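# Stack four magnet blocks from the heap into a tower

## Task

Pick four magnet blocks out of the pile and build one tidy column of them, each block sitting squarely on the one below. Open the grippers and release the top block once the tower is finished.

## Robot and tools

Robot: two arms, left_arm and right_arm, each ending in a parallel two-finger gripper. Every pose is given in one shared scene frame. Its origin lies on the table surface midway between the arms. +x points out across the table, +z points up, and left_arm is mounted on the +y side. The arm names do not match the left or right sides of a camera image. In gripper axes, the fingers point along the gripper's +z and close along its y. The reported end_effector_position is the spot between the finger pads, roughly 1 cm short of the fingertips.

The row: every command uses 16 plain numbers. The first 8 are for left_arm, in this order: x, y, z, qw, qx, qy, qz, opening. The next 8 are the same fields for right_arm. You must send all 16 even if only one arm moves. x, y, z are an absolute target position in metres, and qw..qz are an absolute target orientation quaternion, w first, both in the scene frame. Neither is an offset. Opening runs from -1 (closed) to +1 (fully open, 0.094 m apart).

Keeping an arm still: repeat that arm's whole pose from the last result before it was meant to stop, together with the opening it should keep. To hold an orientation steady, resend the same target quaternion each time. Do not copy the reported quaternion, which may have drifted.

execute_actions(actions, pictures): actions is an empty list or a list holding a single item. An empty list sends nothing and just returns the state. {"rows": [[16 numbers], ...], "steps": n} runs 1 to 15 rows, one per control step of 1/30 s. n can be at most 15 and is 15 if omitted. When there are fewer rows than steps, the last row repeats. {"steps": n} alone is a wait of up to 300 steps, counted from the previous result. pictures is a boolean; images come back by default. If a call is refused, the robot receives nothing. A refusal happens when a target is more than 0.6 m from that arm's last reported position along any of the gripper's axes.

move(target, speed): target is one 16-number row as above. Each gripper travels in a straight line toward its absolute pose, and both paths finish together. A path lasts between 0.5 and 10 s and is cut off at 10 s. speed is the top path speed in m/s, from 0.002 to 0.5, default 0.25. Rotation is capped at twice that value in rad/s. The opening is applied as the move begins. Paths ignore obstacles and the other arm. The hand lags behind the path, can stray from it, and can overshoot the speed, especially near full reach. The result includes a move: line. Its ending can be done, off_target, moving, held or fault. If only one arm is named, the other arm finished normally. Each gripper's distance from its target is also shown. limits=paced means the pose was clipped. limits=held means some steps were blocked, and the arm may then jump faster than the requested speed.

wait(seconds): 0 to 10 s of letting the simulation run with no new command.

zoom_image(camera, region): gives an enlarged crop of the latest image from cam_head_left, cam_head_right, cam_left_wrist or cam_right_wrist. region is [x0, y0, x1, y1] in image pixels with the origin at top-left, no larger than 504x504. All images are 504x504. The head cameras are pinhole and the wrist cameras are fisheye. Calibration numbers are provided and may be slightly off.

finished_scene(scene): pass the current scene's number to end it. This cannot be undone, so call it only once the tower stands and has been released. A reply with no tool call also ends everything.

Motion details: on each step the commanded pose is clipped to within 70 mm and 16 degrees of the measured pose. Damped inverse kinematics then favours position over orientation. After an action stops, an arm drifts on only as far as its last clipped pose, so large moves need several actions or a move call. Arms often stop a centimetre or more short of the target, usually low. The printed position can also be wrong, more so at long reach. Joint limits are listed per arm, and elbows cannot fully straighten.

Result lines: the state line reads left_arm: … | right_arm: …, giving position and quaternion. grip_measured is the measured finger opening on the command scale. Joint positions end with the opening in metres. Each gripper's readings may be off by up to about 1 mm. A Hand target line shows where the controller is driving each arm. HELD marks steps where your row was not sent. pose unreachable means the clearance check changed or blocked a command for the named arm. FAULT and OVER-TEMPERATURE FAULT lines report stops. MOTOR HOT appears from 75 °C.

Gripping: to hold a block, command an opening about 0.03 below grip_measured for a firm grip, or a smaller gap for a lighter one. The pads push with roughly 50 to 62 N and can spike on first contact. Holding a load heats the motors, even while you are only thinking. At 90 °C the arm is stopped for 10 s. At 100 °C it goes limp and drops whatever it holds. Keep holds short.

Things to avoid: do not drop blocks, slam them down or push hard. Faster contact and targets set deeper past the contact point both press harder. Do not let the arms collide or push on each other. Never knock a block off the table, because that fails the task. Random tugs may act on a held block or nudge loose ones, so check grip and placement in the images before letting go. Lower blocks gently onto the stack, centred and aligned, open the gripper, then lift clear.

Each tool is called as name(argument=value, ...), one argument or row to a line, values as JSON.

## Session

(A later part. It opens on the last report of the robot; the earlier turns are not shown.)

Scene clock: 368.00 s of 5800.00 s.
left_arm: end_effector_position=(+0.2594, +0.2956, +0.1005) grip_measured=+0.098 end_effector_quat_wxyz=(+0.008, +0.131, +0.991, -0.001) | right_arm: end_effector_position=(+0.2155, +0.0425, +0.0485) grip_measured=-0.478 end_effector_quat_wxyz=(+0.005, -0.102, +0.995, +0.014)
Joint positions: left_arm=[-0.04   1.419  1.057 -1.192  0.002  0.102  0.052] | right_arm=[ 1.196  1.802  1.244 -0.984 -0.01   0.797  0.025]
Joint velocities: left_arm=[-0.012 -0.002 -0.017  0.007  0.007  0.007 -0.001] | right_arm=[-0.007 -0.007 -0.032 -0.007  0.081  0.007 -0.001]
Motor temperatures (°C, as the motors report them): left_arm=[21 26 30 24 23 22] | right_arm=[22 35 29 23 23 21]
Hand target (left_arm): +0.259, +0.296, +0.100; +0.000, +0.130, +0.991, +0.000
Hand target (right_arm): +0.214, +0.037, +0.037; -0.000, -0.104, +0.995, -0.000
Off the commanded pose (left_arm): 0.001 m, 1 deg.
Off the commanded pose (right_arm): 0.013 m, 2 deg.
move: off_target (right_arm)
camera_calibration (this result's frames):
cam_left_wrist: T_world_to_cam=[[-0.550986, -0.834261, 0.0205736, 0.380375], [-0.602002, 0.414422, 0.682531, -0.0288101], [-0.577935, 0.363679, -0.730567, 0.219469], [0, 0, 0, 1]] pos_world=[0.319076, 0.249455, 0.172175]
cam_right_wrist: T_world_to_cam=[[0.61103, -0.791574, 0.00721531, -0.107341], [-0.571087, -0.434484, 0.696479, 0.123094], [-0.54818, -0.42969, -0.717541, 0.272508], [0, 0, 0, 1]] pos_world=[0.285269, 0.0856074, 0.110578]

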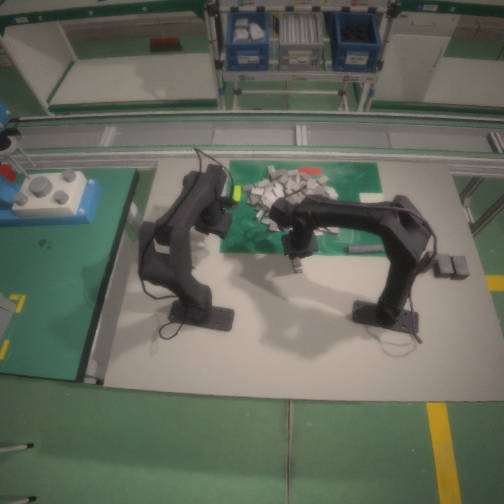

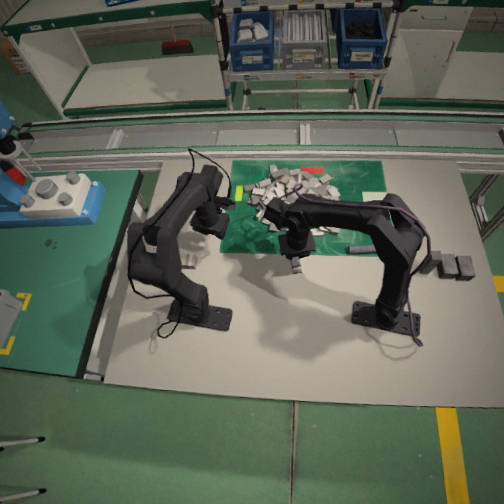

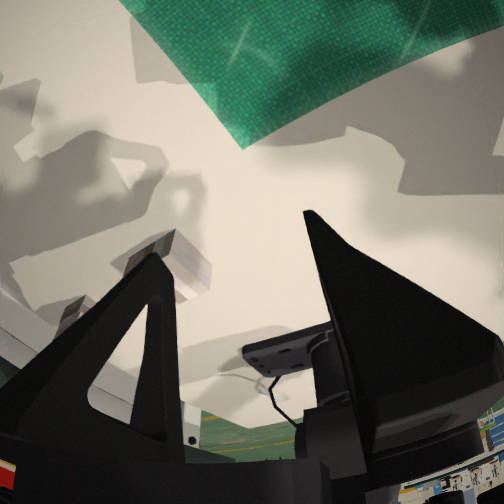

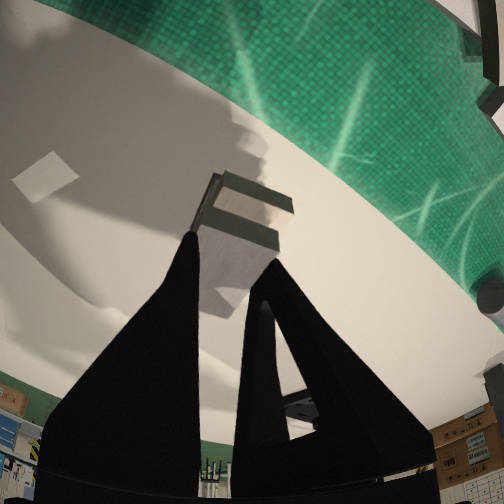

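move(
  target=[0.2595,0.2955,0.10,0,0.1305,0.9914,0,0.1,0.212,0.032,0.035,0,-0.1045,0.9945,0,-0.5],
  speed=0.03,
)

Scene clock: 369.83 s of 5800.00 s.
left_arm: end_effector_position=(+0.2594, +0.2956, +0.1005) grip_measured=+0.098 end_effector_quat_wxyz=(+0.008, +0.131, +0.991, -0.001) | right_arm: end_effector_position=(+0.2129, +0.0384, +0.0436) grip_measured=-0.478 end_effector_quat_wxyz=(+0.001, -0.102, +0.995, +0.009)
Joint positions: left_arm=[-0.04   1.419  1.057 -1.192  0.002  0.102  0.052] | right_arm=[ 1.196  1.802  1.224 -0.977 -0.01   0.797  0.025]
Joint velocities: left_arm=[ 0.007  0.007 -0.002 -0.007  0.007 -0.007 -0.002] | right_arm=[-0.002  0.007 -0.017 -0.022 -0.007  0.022  0.   ]
Motor temperatures (°C, as the motors report them): left_arm=[21 26 30 24 23 22] | right_arm=[22 35 29 23 23 21]
Hand target (left_arm): +0.259, +0.296, +0.100; +0.000, +0.130, +0.991, +0.000
Hand target (right_arm): +0.212, +0.032, +0.035; -0.000, -0.104, +0.995, -0.000
Off the commanded pose (left_arm): 0.001 m, 1 deg.
Off the commanded pose (right_arm): 0.011 m, 1 deg.
move: off_target (right_arm)
camera_calibration (this result's frames):
cam_left_wrist: T_world_to_cam=[[-0.550986, -0.834261, 0.0205736, 0.380375], [-0.602002, 0.414422, 0.682531, -0.0288101], [-0.577935, 0.363679, -0.730567, 0.219469], [0, 0, 0, 1]] pos_world=[0.319076, 0.249455, 0.172175]
cam_right_wrist: T_world_to_cam=[[0.611697, -0.791009, 0.0114618, -0.109261], [-0.566011, -0.427489, 0.7049, 0.121571], [-0.552683, -0.437673, -0.709214, 0.266761], [0, 0, 0, 1]] pos_world=[0.283079, 0.0822978, 0.104747]

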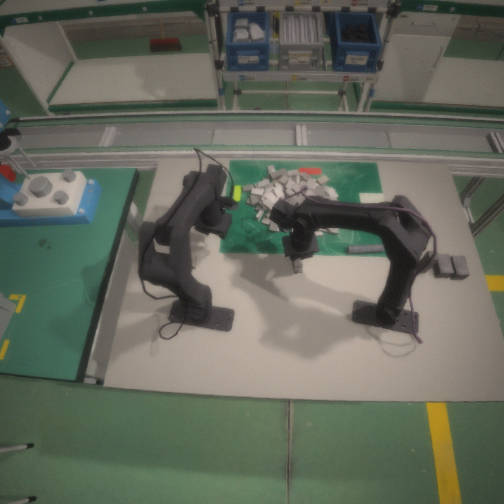

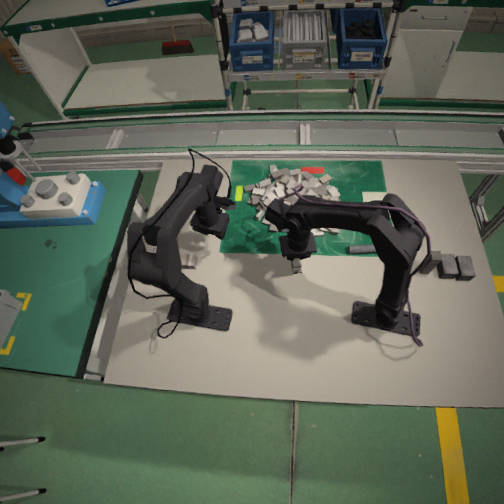

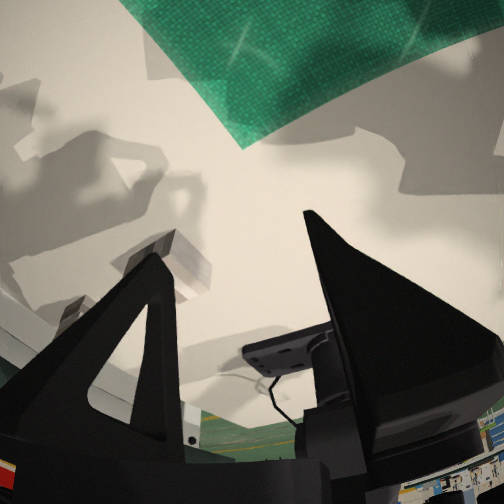

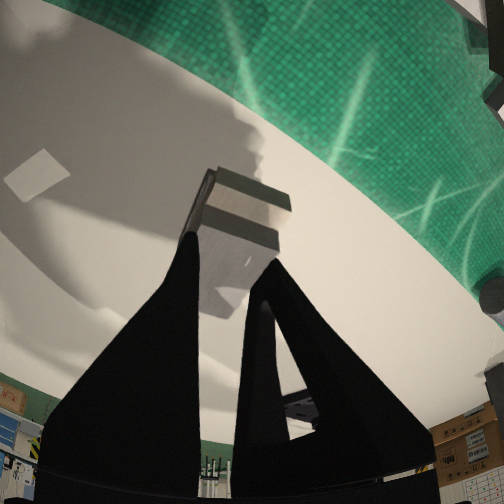

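Seated. Release, lift, rotate with wide opening.

execute_actions(
  actions=[
    {"rows":[[0.2595,0.2955,0.10,0,0.1305,0.9914,0,0.1,0.213,0.038,0.043,0,-0.1045,0.9945,0,0.0]],"steps":12},
  ],
  pictures=false,
)

move(
  target=[0.2595,0.2955,0.10,0,0.1305,0.9914,0,0.1,0.21,0.038,0.075,0,-0.1045,0.9945,0,0.6],
  speed=0.1,
)

move(
  target=[0.2595,0.2955,0.10,0,0.1305,0.9914,0,0.1,0.208,0.037,0.062,0,-0.777,0.629,0,0.6],
  speed=0.5,
)

Scene clock: 372.50 s of 5800.00 s.
left_arm: end_effector_position=(+0.2594, +0.2956, +0.1005) grip_measured=+0.098 end_effector_quat_wxyz=(+0.008, +0.131, +0.991, -0.001) | right_arm: end_effector_position=(+0.2128, +0.0383, +0.0435) grip_measured=-0.002 end_effector_quat_wxyz=(+0.001, -0.102, +0.995, +0.009)
Joint positions: left_arm=[-0.04   1.419  1.057 -1.192  0.002  0.102  0.052] | right_arm=[ 1.196  1.803  1.225 -0.978 -0.01   0.797  0.047]
Joint velocities: left_arm=[-0.007 -0.017 -0.012  0.022  0.051 -0.022 -0.   ] | right_arm=[ 0.002 -0.007  0.007  0.081 -0.066 -0.037  0.   ]
Motor temperatures (°C, as the motors report them): left_arm=[21 26 30 24 23 22] | right_arm=[22 35 28 23 23 21]
Hand target (left_arm): +0.259, +0.296, +0.100; +0.000, +0.130, +0.991, +0.000
Hand target (right_arm): +0.213, +0.038, +0.043; +0.000, -0.105, +0.995, +0.000
Off the commanded pose (left_arm): 0.001 m, 1 deg.
Off the commanded pose (right_arm): 0.001 m, 1 deg.
Steps of this call (steps 1 to 68: nothing new was sent; steps 69 to 80: all 12 steps of this action). Readings (end_effector_position):
69: left_arm (+0.2594, +0.2956, +0.1005) | right_arm (+0.2131, +0.0387, +0.0438)
70: left_arm (+0.2594, +0.2956, +0.1005) | right_arm (+0.2130, +0.0386, +0.0436)
72: left_arm (+0.2594, +0.2956, +0.1005) | right_arm (+0.2128, +0.0383, +0.0435)
76: left_arm (+0.2594, +0.2956, +0.1005) | right_arm (+0.2128, +0.0383, +0.0435)
80: the state above

Scene clock: 373.70 s of 5800.00 s.
left_arm: end_effector_position=(+0.2594, +0.2956, +0.1005) grip_measured=+0.098 end_effector_quat_wxyz=(+0.008, +0.131, +0.991, -0.001) | right_arm: end_effector_position=(+0.2101, +0.0370, +0.0671) grip_measured=+0.598 end_effector_quat_wxyz=(-0.007, -0.104, +0.995, -0.001)
Joint positions: left_arm=[-0.04   1.419  1.057 -1.192  0.002  0.102  0.052] | right_arm=[ 1.201  1.789  1.306 -1.096 -0.01   0.797  0.075]
Joint velocities: left_arm=[ 0.027 -0.012 -0.002  0.051  0.007  0.007  0.001] | right_arm=[ 0.007  0.007  0.012 -0.007 -0.007  0.022  0.   ]
Motor temperatures (°C, as the motors report them): left_arm=[21 26 30 24 23 22] | right_arm=[22 35 29 23 23 21]
Hand target (left_arm): +0.259, +0.296, +0.100; +0.000, +0.130, +0.991, +0.000
Hand target (right_arm): +0.210, +0.038, +0.075; +0.000, -0.105, +0.995, +0.000
Off the commanded pose (left_arm): 0.001 m, 1 deg.
Off the commanded pose (right_arm): 0.008 m, 1 deg.
move: done
camera_calibration (this result's frames):
cam_left_wrist: T_world_to_cam=[[-0.550986, -0.834261, 0.0205736, 0.380375], [-0.602002, 0.414422, 0.682531, -0.0288101], [-0.577935, 0.363679, -0.730567, 0.219469], [0, 0, 0, 1]] pos_world=[0.319076, 0.249455, 0.172175]
cam_right_wrist: T_world_to_cam=[[0.615824, -0.787632, 0.0199126, -0.110505], [-0.554269, -0.415126, 0.721427, 0.0987932], [-0.559953, -0.455309, -0.692204, 0.282291], [0, 0, 0, 1]] pos_world=[0.280879, 0.0825038, 0.126331]

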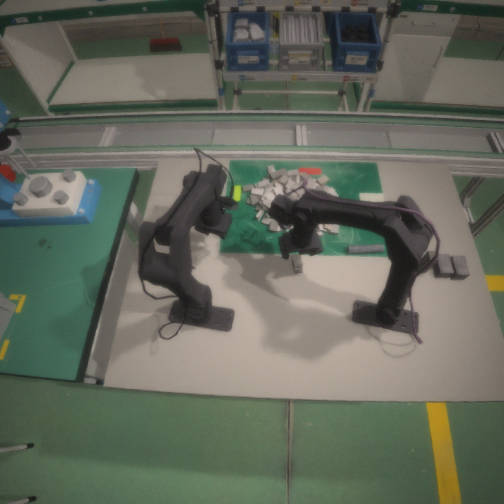

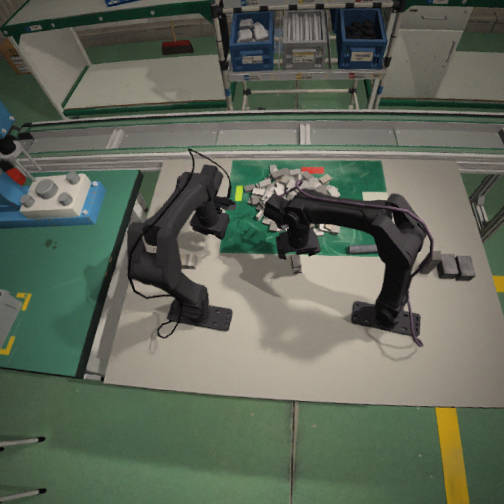

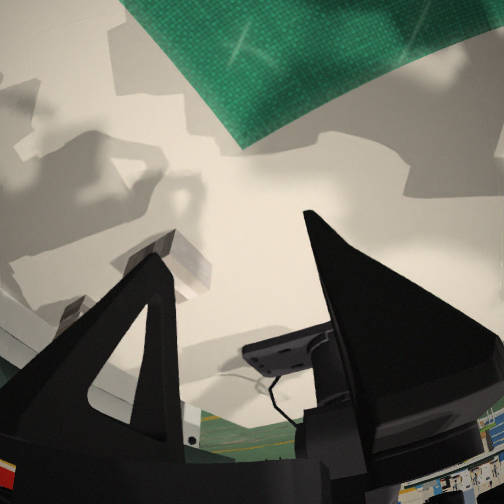

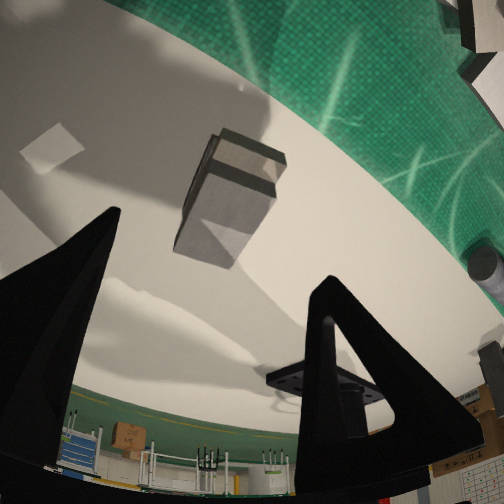

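Scene clock: 376.03 s of 5800.00 s.
left_arm: end_effector_position=(+0.2594, +0.2956, +0.1005) grip_measured=+0.098 end_effector_quat_wxyz=(+0.008, +0.131, +0.991, -0.001) | right_arm: end_effector_position=(+0.2105, +0.0383, +0.0640) grip_measured=+0.599 end_effector_quat_wxyz=(+0.000, +0.773, -0.635, -0.000)
Joint positions: left_arm=[-0.04   1.419  1.057 -1.192  0.002  0.102  0.052] | right_arm=[ 1.207  1.789  1.293 -1.075 -0.001 -0.754  0.075]
Joint velocities: left_arm=[-0.022 -0.002 -0.002 -0.051 -0.007  0.154 -0.   ] | right_arm=[-0.002 -0.007  0.002  0.007  0.066 -0.081  0.001]
Motor temperatures (°C, as the motors report them): left_arm=[21 26 30 24 23 22] | right_arm=[22 35 29 23 23 21]
Hand target (left_arm): +0.259, +0.296, +0.100; +0.000, +0.130, +0.991, +0.000
Hand target (right_arm): +0.208, +0.037, +0.062; +0.000, +0.777, -0.629, +0.000
Off the commanded pose (left_arm): 0.001 m, 1 deg.
Off the commanded pose (right_arm): 0.003 m, 1 deg.
move: done
camera_calibration (this result's frames):
cam_left_wrist: T_world_to_cam=[[-0.550986, -0.834261, 0.0205736, 0.380375], [-0.602002, 0.414422, 0.682531, -0.0288101], [-0.577935, 0.363679, -0.730567, 0.219469], [0, 0, 0, 1]] pos_world=[0.319076, 0.249455, 0.172175]
cam_right_wrist: T_world_to_cam=[[0.796223, 0.604482, 0.0250895, -0.201318], [0.409683, -0.569221, 0.712844, -0.0947212], [0.445183, -0.557305, -0.700873, 0.0737909], [0, 0, 0, 1]] pos_world=[0.166249, 0.1089, 0.124291]

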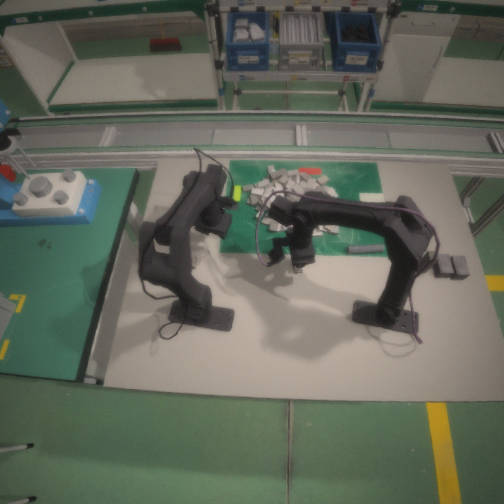

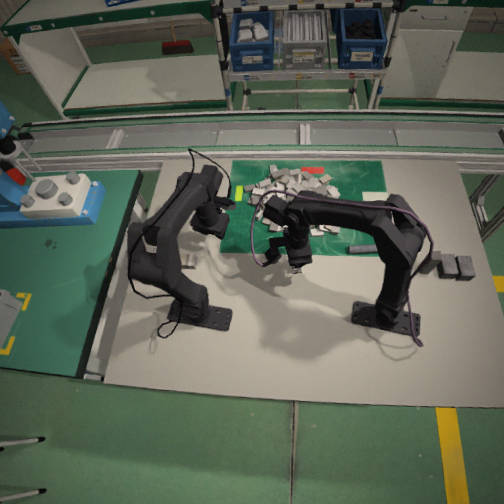

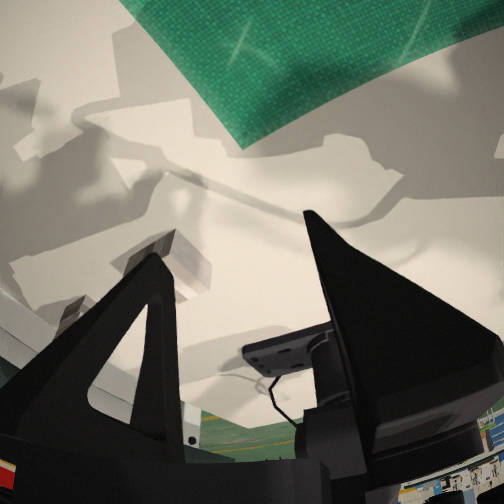

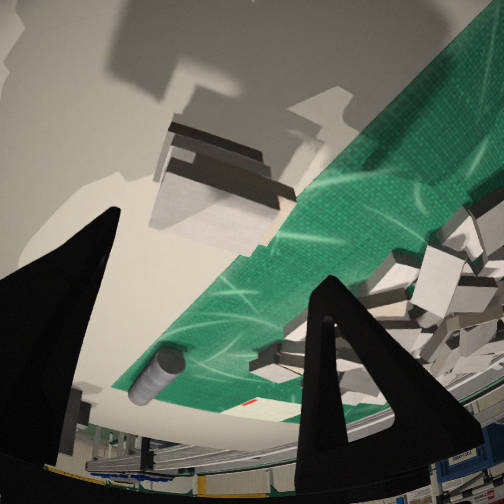

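move(
  target=[0.2595,0.2955,0.10,0,0.1305,0.9914,0,0.1,0.207,0.035,0.007,0,-0.777,0.629,0,0.6],
  speed=0.05,
)

Scene clock: 378.63 s of 5800.00 s.
left_arm: end_effector_position=(+0.2594, +0.2956, +0.1005) grip_measured=+0.098 end_effector_quat_wxyz=(+0.008, +0.131, +0.991, -0.001) | right_arm: end_effector_position=(+0.2097, +0.0370, +0.0144) grip_measured=+0.599 end_effector_quat_wxyz=(-0.008, +0.774, -0.633, -0.001)
Joint positions: left_arm=[-0.04   1.419  1.057 -1.192  0.002  0.102  0.052] | right_arm=[ 1.207  1.835  1.14  -0.86  -0.001 -0.758  0.075]
Joint velocities: left_arm=[-0.002 -0.002  0.012 -0.037 -0.007 -0.007  0.   ] | right_arm=[ 0.002 -0.002 -0.002 -0.007 -0.037 -0.066 -0.   ]
Motor temperatures (°C, as the motors report them): left_arm=[21 26 30 24 23 22] | right_arm=[22 35 28 23 23 21]
Hand target (left_arm): +0.259, +0.296, +0.100; +0.000, +0.130, +0.991, +0.000
Hand target (right_arm): +0.207, +0.034, +0.007; +0.000, +0.777, -0.629, +0.000
Off the commanded pose (left_arm): 0.001 m, 1 deg.
Off the commanded pose (right_arm): 0.008 m, 1 deg.
move: done
camera_calibration (this result's frames):
cam_left_wrist: T_world_to_cam=[[-0.550986, -0.834261, 0.0205736, 0.380375], [-0.602002, 0.414422, 0.682531, -0.0288101], [-0.577935, 0.363679, -0.730567, 0.219469], [0, 0, 0, 1]] pos_world=[0.319076, 0.249455, 0.172175]
cam_right_wrist: T_world_to_cam=[[0.793618, 0.607046, 0.0407983, -0.198416], [0.405527, -0.577769, 0.70833, -0.0585316], [0.453561, -0.545599, -0.704702, 0.0365435], [0, 0, 0, 1]] pos_world=[0.164628, 0.106568, 0.075307]

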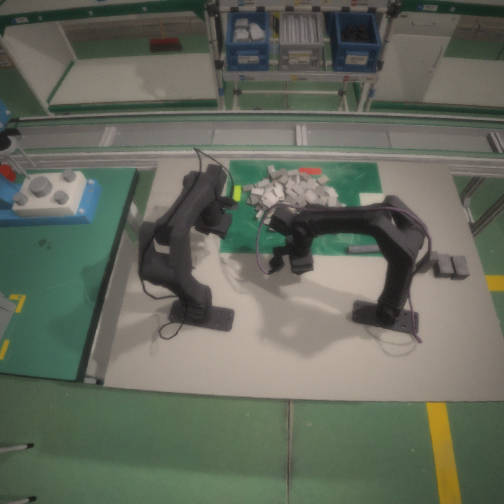

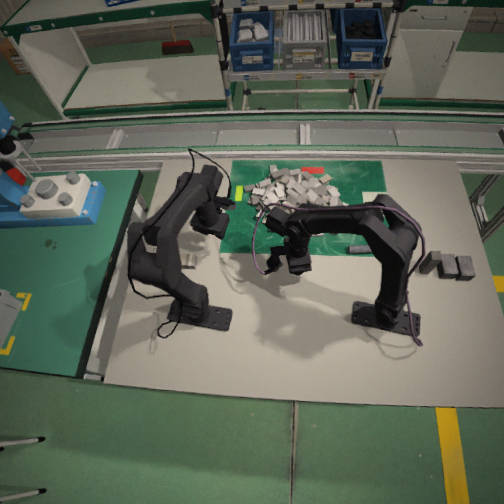

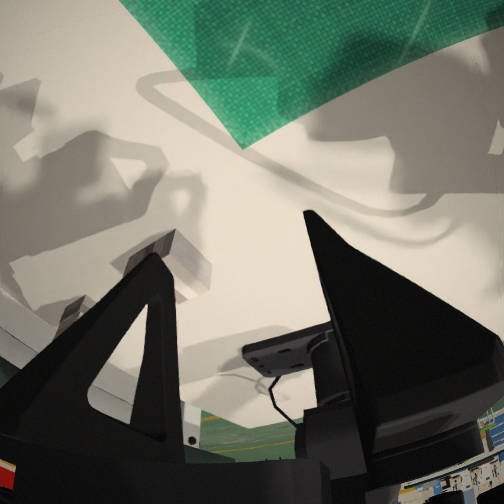

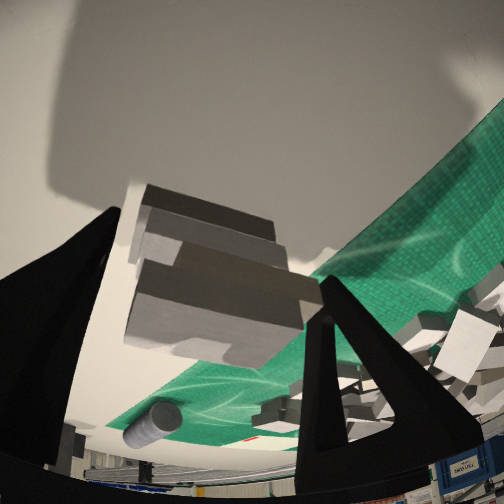

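Close gradually in two actions.

execute_actions(
  actions=[
    {"rows":[[0.2595,0.2955,0.10,0,0.1305,0.9914,0,0.1,0.2095,0.037,0.014,0,-0.777,0.629,0,0.45],[0.2595,0.2955,0.10,0,0.1305,0.9914,0,0.1,0.2095,0.037,0.014,0,-0.777,0.629,0,0.35],[0.2595,0.2955,0.10,0,0.1305,0.9914,0,0.1,0.2095,0.037,0.014,0,-0.777,0.629,0,0.3],[0.2595,0.2955,0.10,0,0.1305,0.9914,0,0.1,0.2095,0.037,0.014,0,-0.777,0.629,0,0.26],[0.2595,0.2955,0.10,0,0.1305,0.9914,0,0.1,0.2095,0.037,0.014,0,-0.777,0.629,0,0.22],[0.2595,0.2955,0.10,0,0.1305,0.9914,0,0.1,0.2095,0.037,0.014,0,-0.777,0.629,0,0.18],[0.2595,0.2955,0.10,0,0.1305,0.9914,0,0.1,0.2095,0.037,0.014,0,-0.777,0.629,0,0.14],[0.2595,0.2955,0.10,0,0.1305,0.9914,0,0.1,0.2095,0.037,0.014,0,-0.777,0.629,0,0.10],[0.2595,0.2955,0.10,0,0.1305,0.9914,0,0.1,0.2095,0.037,0.014,0,-0.777,0.629,0,0.06],[0.2595,0.2955,0.10,0,0.1305,0.9914,0,0.1,0.2095,0.037,0.014,0,-0.777,0.629,0,0.02],[0.2595,0.2955,0.10,0,0.1305,0.9914,0,0.1,0.2095,0.037,0.014,0,-0.777,0.629,0,-0.02],[0.2595,0.2955,0.10,0,0.1305,0.9914,0,0.1,0.2095,0.037,0.014,0,-0.777,0.629,0,-0.06],[0.2595,0.2955,0.10,0,0.1305,0.9914,0,0.1,0.2095,0.037,0.014,0,-0.777,0.629,0,-0.09],[0.2595,0.2955,0.10,0,0.1305,0.9914,0,0.1,0.2095,0.037,0.014,0,-0.777,0.629,0,-0.12],[0.2595,0.2955,0.10,0,0.1305,0.9914,0,0.1,0.2095,0.037,0.014,0,-0.777,0.629,0,-0.14]],"steps":15},
  ],
  pictures=false,
)

wait(
  seconds=0.5,
)

Scene clock: 388.90 s of 5800.00 s.
left_arm: end_effector_position=(+0.2594, +0.2956, +0.1005) grip_measured=+0.098 end_effector_quat_wxyz=(+0.008, +0.131, +0.991, -0.001) | right_arm: end_effector_position=(+0.2082, +0.0354, +0.0144) grip_measured=-0.107 end_effector_quat_wxyz=(-0.003, +0.775, -0.632, -0.002)
Joint positions: left_arm=[-0.04   1.419  1.057 -1.192  0.002  0.102  0.052] | right_arm=[ 1.207  1.835  1.14  -0.869 -0.003 -0.761  0.042]
Joint velocities: left_arm=[-0.007 -0.007 -0.007 -0.022  0.022 -0.066 -0.   ] | right_arm=[-0.007 -0.017 -0.037 -0.066  0.022 -0.022  0.001]
Motor temperatures (°C, as the motors report them): left_arm=[21 26 30 24 23 22] | right_arm=[22 35 28 23 23 21]
Hand target (left_arm): +0.259, +0.296, +0.100; +0.000, +0.130, +0.991, +0.000
Hand target (right_arm): +0.210, +0.037, +0.014; -0.000, +0.777, -0.629, -0.000
Off the commanded pose (left_arm): 0.001 m, 1 deg.
Off the commanded pose (right_arm): 0.002 m, 1 deg.
Steps of this call (steps 1 to 90: nothing new was sent; then 6.77 s passed at rest; steps 91 to 105: all 15 steps of this action). Readings (end_effector_position):
91: left_arm (+0.2594, +0.2956, +0.1005) | right_arm (+0.2099, +0.0373, +0.0144)
92: left_arm (+0.2594, +0.2956, +0.1005) | right_arm (+0.2099, +0.0373, +0.0144)
94: left_arm (+0.2594, +0.2956, +0.1005) | right_arm (+0.2094, +0.0369, +0.0144)
98: left_arm (+0.2594, +0.2956, +0.1005) | right_arm (+0.2086, +0.0359, +0.0144)
105: the state above

Scene clock: 389.40 s of 5800.00 s.
left_arm: end_effector_position=(+0.2594, +0.2956, +0.1005) grip_measured=+0.098 end_effector_quat_wxyz=(+0.008, +0.131, +0.991, -0.001) | right_arm: end_effector_position=(+0.2082, +0.0354, +0.0144) grip_measured=-0.107 end_effector_quat_wxyz=(-0.003, +0.775, -0.632, -0.002)
Joint positions: left_arm=[-0.04   1.419  1.057 -1.192  0.002  0.102  0.052] | right_arm=[ 1.207  1.835  1.14  -0.869 -0.003 -0.761  0.042]
Joint velocities: left_arm=[-0.002 -0.012 -0.007 -0.037  0.007  0.081  0.   ] | right_arm=[ 0.002  0.012 -0.017  0.007 -0.007 -0.022  0.   ]
Motor temperatures (°C, as the motors report them): left_arm=[21 26 30 24 23 22] | right_arm=[22 35 28 23 23 21]
Hand target (left_arm): +0.259, +0.296, +0.100; +0.000, +0.130, +0.991, +0.000
Hand target (right_arm): +0.210, +0.037, +0.014; -0.000, +0.777, -0.629, -0.000
Off the commanded pose (left_arm): 0.001 m, 1 deg.
Off the commanded pose (right_arm): 0.002 m, 1 deg.
Steps of this call (steps 1 to 15: nothing new was sent). Readings (end_effector_position):
1: left_arm (+0.2594, +0.2956, +0.1005) | right_arm (+0.2082, +0.0354, +0.0144)
2: left_arm (+0.2594, +0.2956, +0.1005) | right_arm (+0.2082, +0.0354, +0.0144)
4: left_arm (+0.2594, +0.2956, +0.1005) | right_arm (+0.2082, +0.0354, +0.0144)
8: left_arm (+0.2594, +0.2956, +0.1005) | right_arm (+0.2082, +0.0354, +0.0144)
15: the state above
camera_calibration (this result's frames):
cam_left_wrist: T_world_to_cam=[[-0.550986, -0.834261, 0.0205736, 0.380375], [-0.602002, 0.414422, 0.682531, -0.0288101], [-0.577935, 0.363679, -0.730567, 0.219469], [0, 0, 0, 1]] pos_world=[0.319076, 0.249455, 0.172175]
cam_right_wrist: T_world_to_cam=[[0.792225, 0.609407, 0.0316665, -0.19587], [0.411962, -0.572388, 0.708985, -0.0603447], [0.450186, -0.54863, -0.704512, 0.0371711], [0, 0, 0, 1]] pos_world=[0.163299, 0.105217, 0.0751735]

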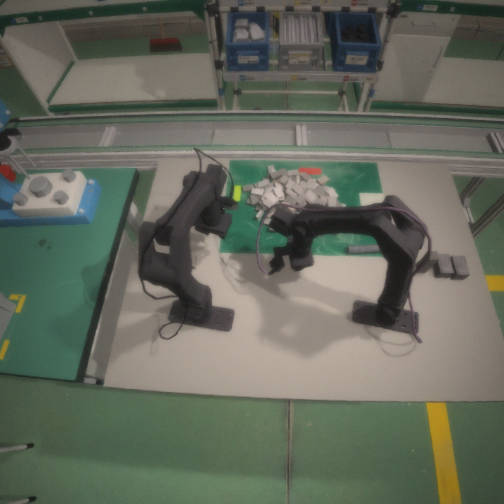

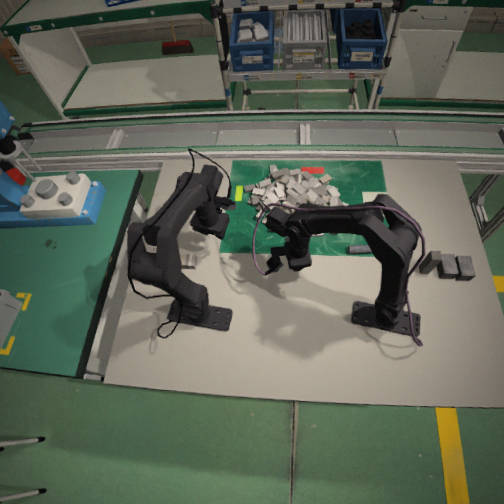

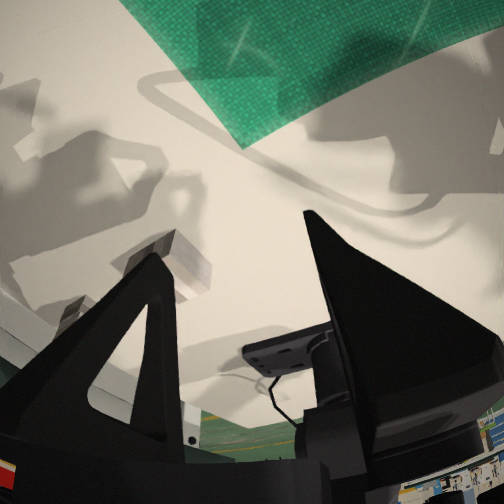

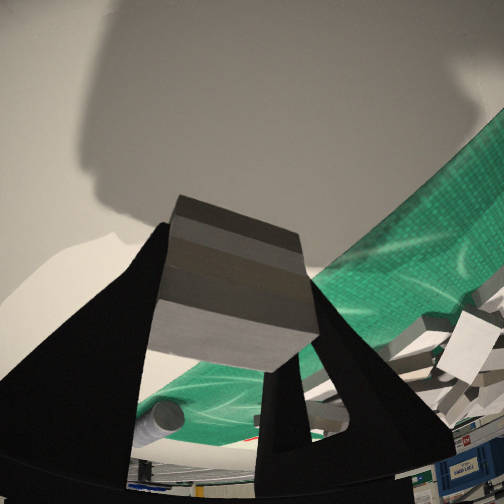

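Looks aligned. Open and lift.

execute_actions(
  actions=[
    {"rows":[[0.2595,0.2955,0.10,0,0.1305,0.9914,0,0.1,0.2082,0.0354,0.0144,0,-0.777,0.629,0,0.4]],"steps":12},
  ],
  pictures=false,
)

move(
  target=[0.2595,0.2955,0.10,0,0.1305,0.9914,0,0.1,0.208,0.035,0.09,0,-0.777,0.629,0,0.4],
  speed=0.1,
)

Scene clock: 391.33 s of 5800.00 s.
left_arm: end_effector_position=(+0.2594, +0.2956, +0.1005) grip_measured=+0.098 end_effector_quat_wxyz=(+0.008, +0.131, +0.991, -0.001) | right_arm: end_effector_position=(+0.2082, +0.0354, +0.0144) grip_measured=+0.398 end_effector_quat_wxyz=(-0.003, +0.775, -0.632, -0.002)
Joint positions: left_arm=[-0.04   1.419  1.057 -1.192  0.002  0.102  0.052] | right_arm=[ 1.207  1.835  1.14  -0.869 -0.003 -0.761  0.066]
Joint velocities: left_arm=[ 0.002  0.002  0.012 -0.007 -0.022 -0.11   0.   ] | right_arm=[-0.007 -0.017 -0.002  0.037 -0.007 -0.022 -0.001]
Motor temperatures (°C, as the motors report them): left_arm=[21 26 30 24 23 22] | right_arm=[22 35 29 23 23 21]
Hand target (left_arm): +0.259, +0.296, +0.100; +0.000, +0.130, +0.991, +0.000
Hand target (right_arm): +0.208, +0.035, +0.014; -0.000, +0.777, -0.629, -0.000
Off the commanded pose (left_arm): 0.001 m, 1 deg.
Off the commanded pose (right_arm): 0.000 m, 1 deg.
Steps of this call (steps 1 to 46: nothing new was sent; steps 47 to 58: all 12 steps of this action). Readings (end_effector_position):
47: left_arm (+0.2594, +0.2956, +0.1005) | right_arm (+0.2082, +0.0354, +0.0144)
48: left_arm (+0.2594, +0.2956, +0.1005) | right_arm (+0.2082, +0.0354, +0.0144)
50: left_arm (+0.2594, +0.2956, +0.1005) | right_arm (+0.2082, +0.0354, +0.0144)
54: left_arm (+0.2594, +0.2956, +0.1005) | right_arm (+0.2082, +0.0354, +0.0144)
58: the state above

Scene clock: 392.90 s of 5800.00 s.
left_arm: end_effector_position=(+0.2594, +0.2956, +0.1005) grip_measured=+0.098 end_effector_quat_wxyz=(+0.008, +0.131, +0.991, -0.001) | right_arm: end_effector_position=(+0.2085, +0.0359, +0.0825) grip_measured=+0.398 end_effector_quat_wxyz=(+0.003, +0.775, -0.632, -0.001)
Joint positions: left_arm=[-0.04   1.419  1.057 -1.192  0.002  0.102  0.052] | right_arm=[ 1.207  1.767  1.341 -1.15  -0.003 -0.761  0.066]
Joint velocities: left_arm=[-0.012  0.002  0.002 -0.022  0.007 -0.007  0.001] | right_arm=[-0.002 -0.012  0.007  0.037 -0.051 -0.007  0.001]
Motor temperatures (°C, as the motors report them): left_arm=[21 26 30 24 23 22] | right_arm=[22 36 29 23 23 21]
Hand target (left_arm): +0.259, +0.296, +0.100; +0.000, +0.130, +0.991, +0.000
Hand target (right_arm): +0.209, +0.036, +0.090; -0.000, +0.777, -0.629, -0.000
Off the commanded pose (left_arm): 0.001 m, 1 deg.
Off the commanded pose (right_arm): 0.008 m, 1 deg.
move: done
camera_calibration (this result's frames):
cam_left_wrist: T_world_to_cam=[[-0.550986, -0.834261, 0.0205736, 0.380375], [-0.602002, 0.414422, 0.682531, -0.0288101], [-0.577935, 0.363679, -0.730567, 0.219469], [0, 0, 0, 1]] pos_world=[0.319076, 0.249455, 0.172175]
cam_right_wrist: T_world_to_cam=[[0.792401, 0.609688, 0.0195139, -0.197586], [0.41685, -0.564573, 0.712386, -0.110062], [0.44535, -0.556361, -0.701517, 0.0863136], [0, 0, 0, 1]] pos_world=[0.164007, 0.106349, 0.142813]

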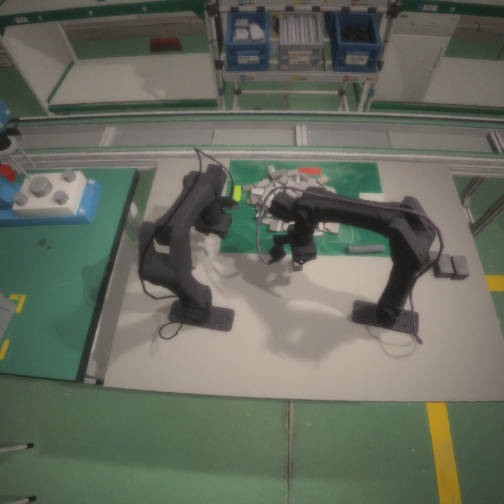

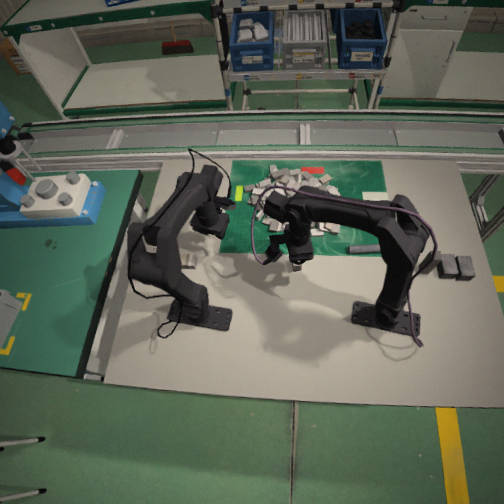

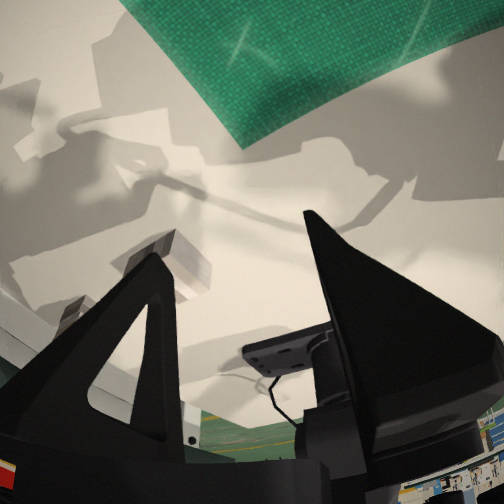

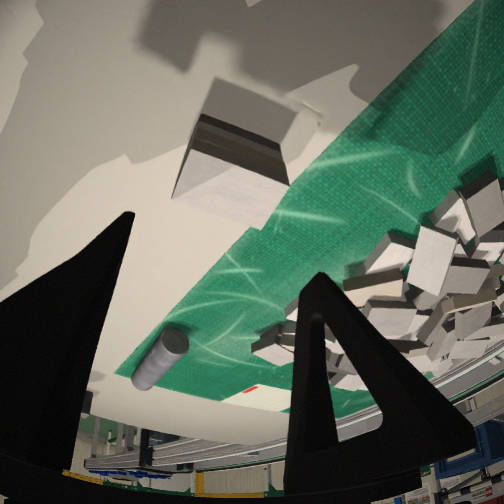

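finished_scene(
  scene=1,
)

The scene is finished: the task was done.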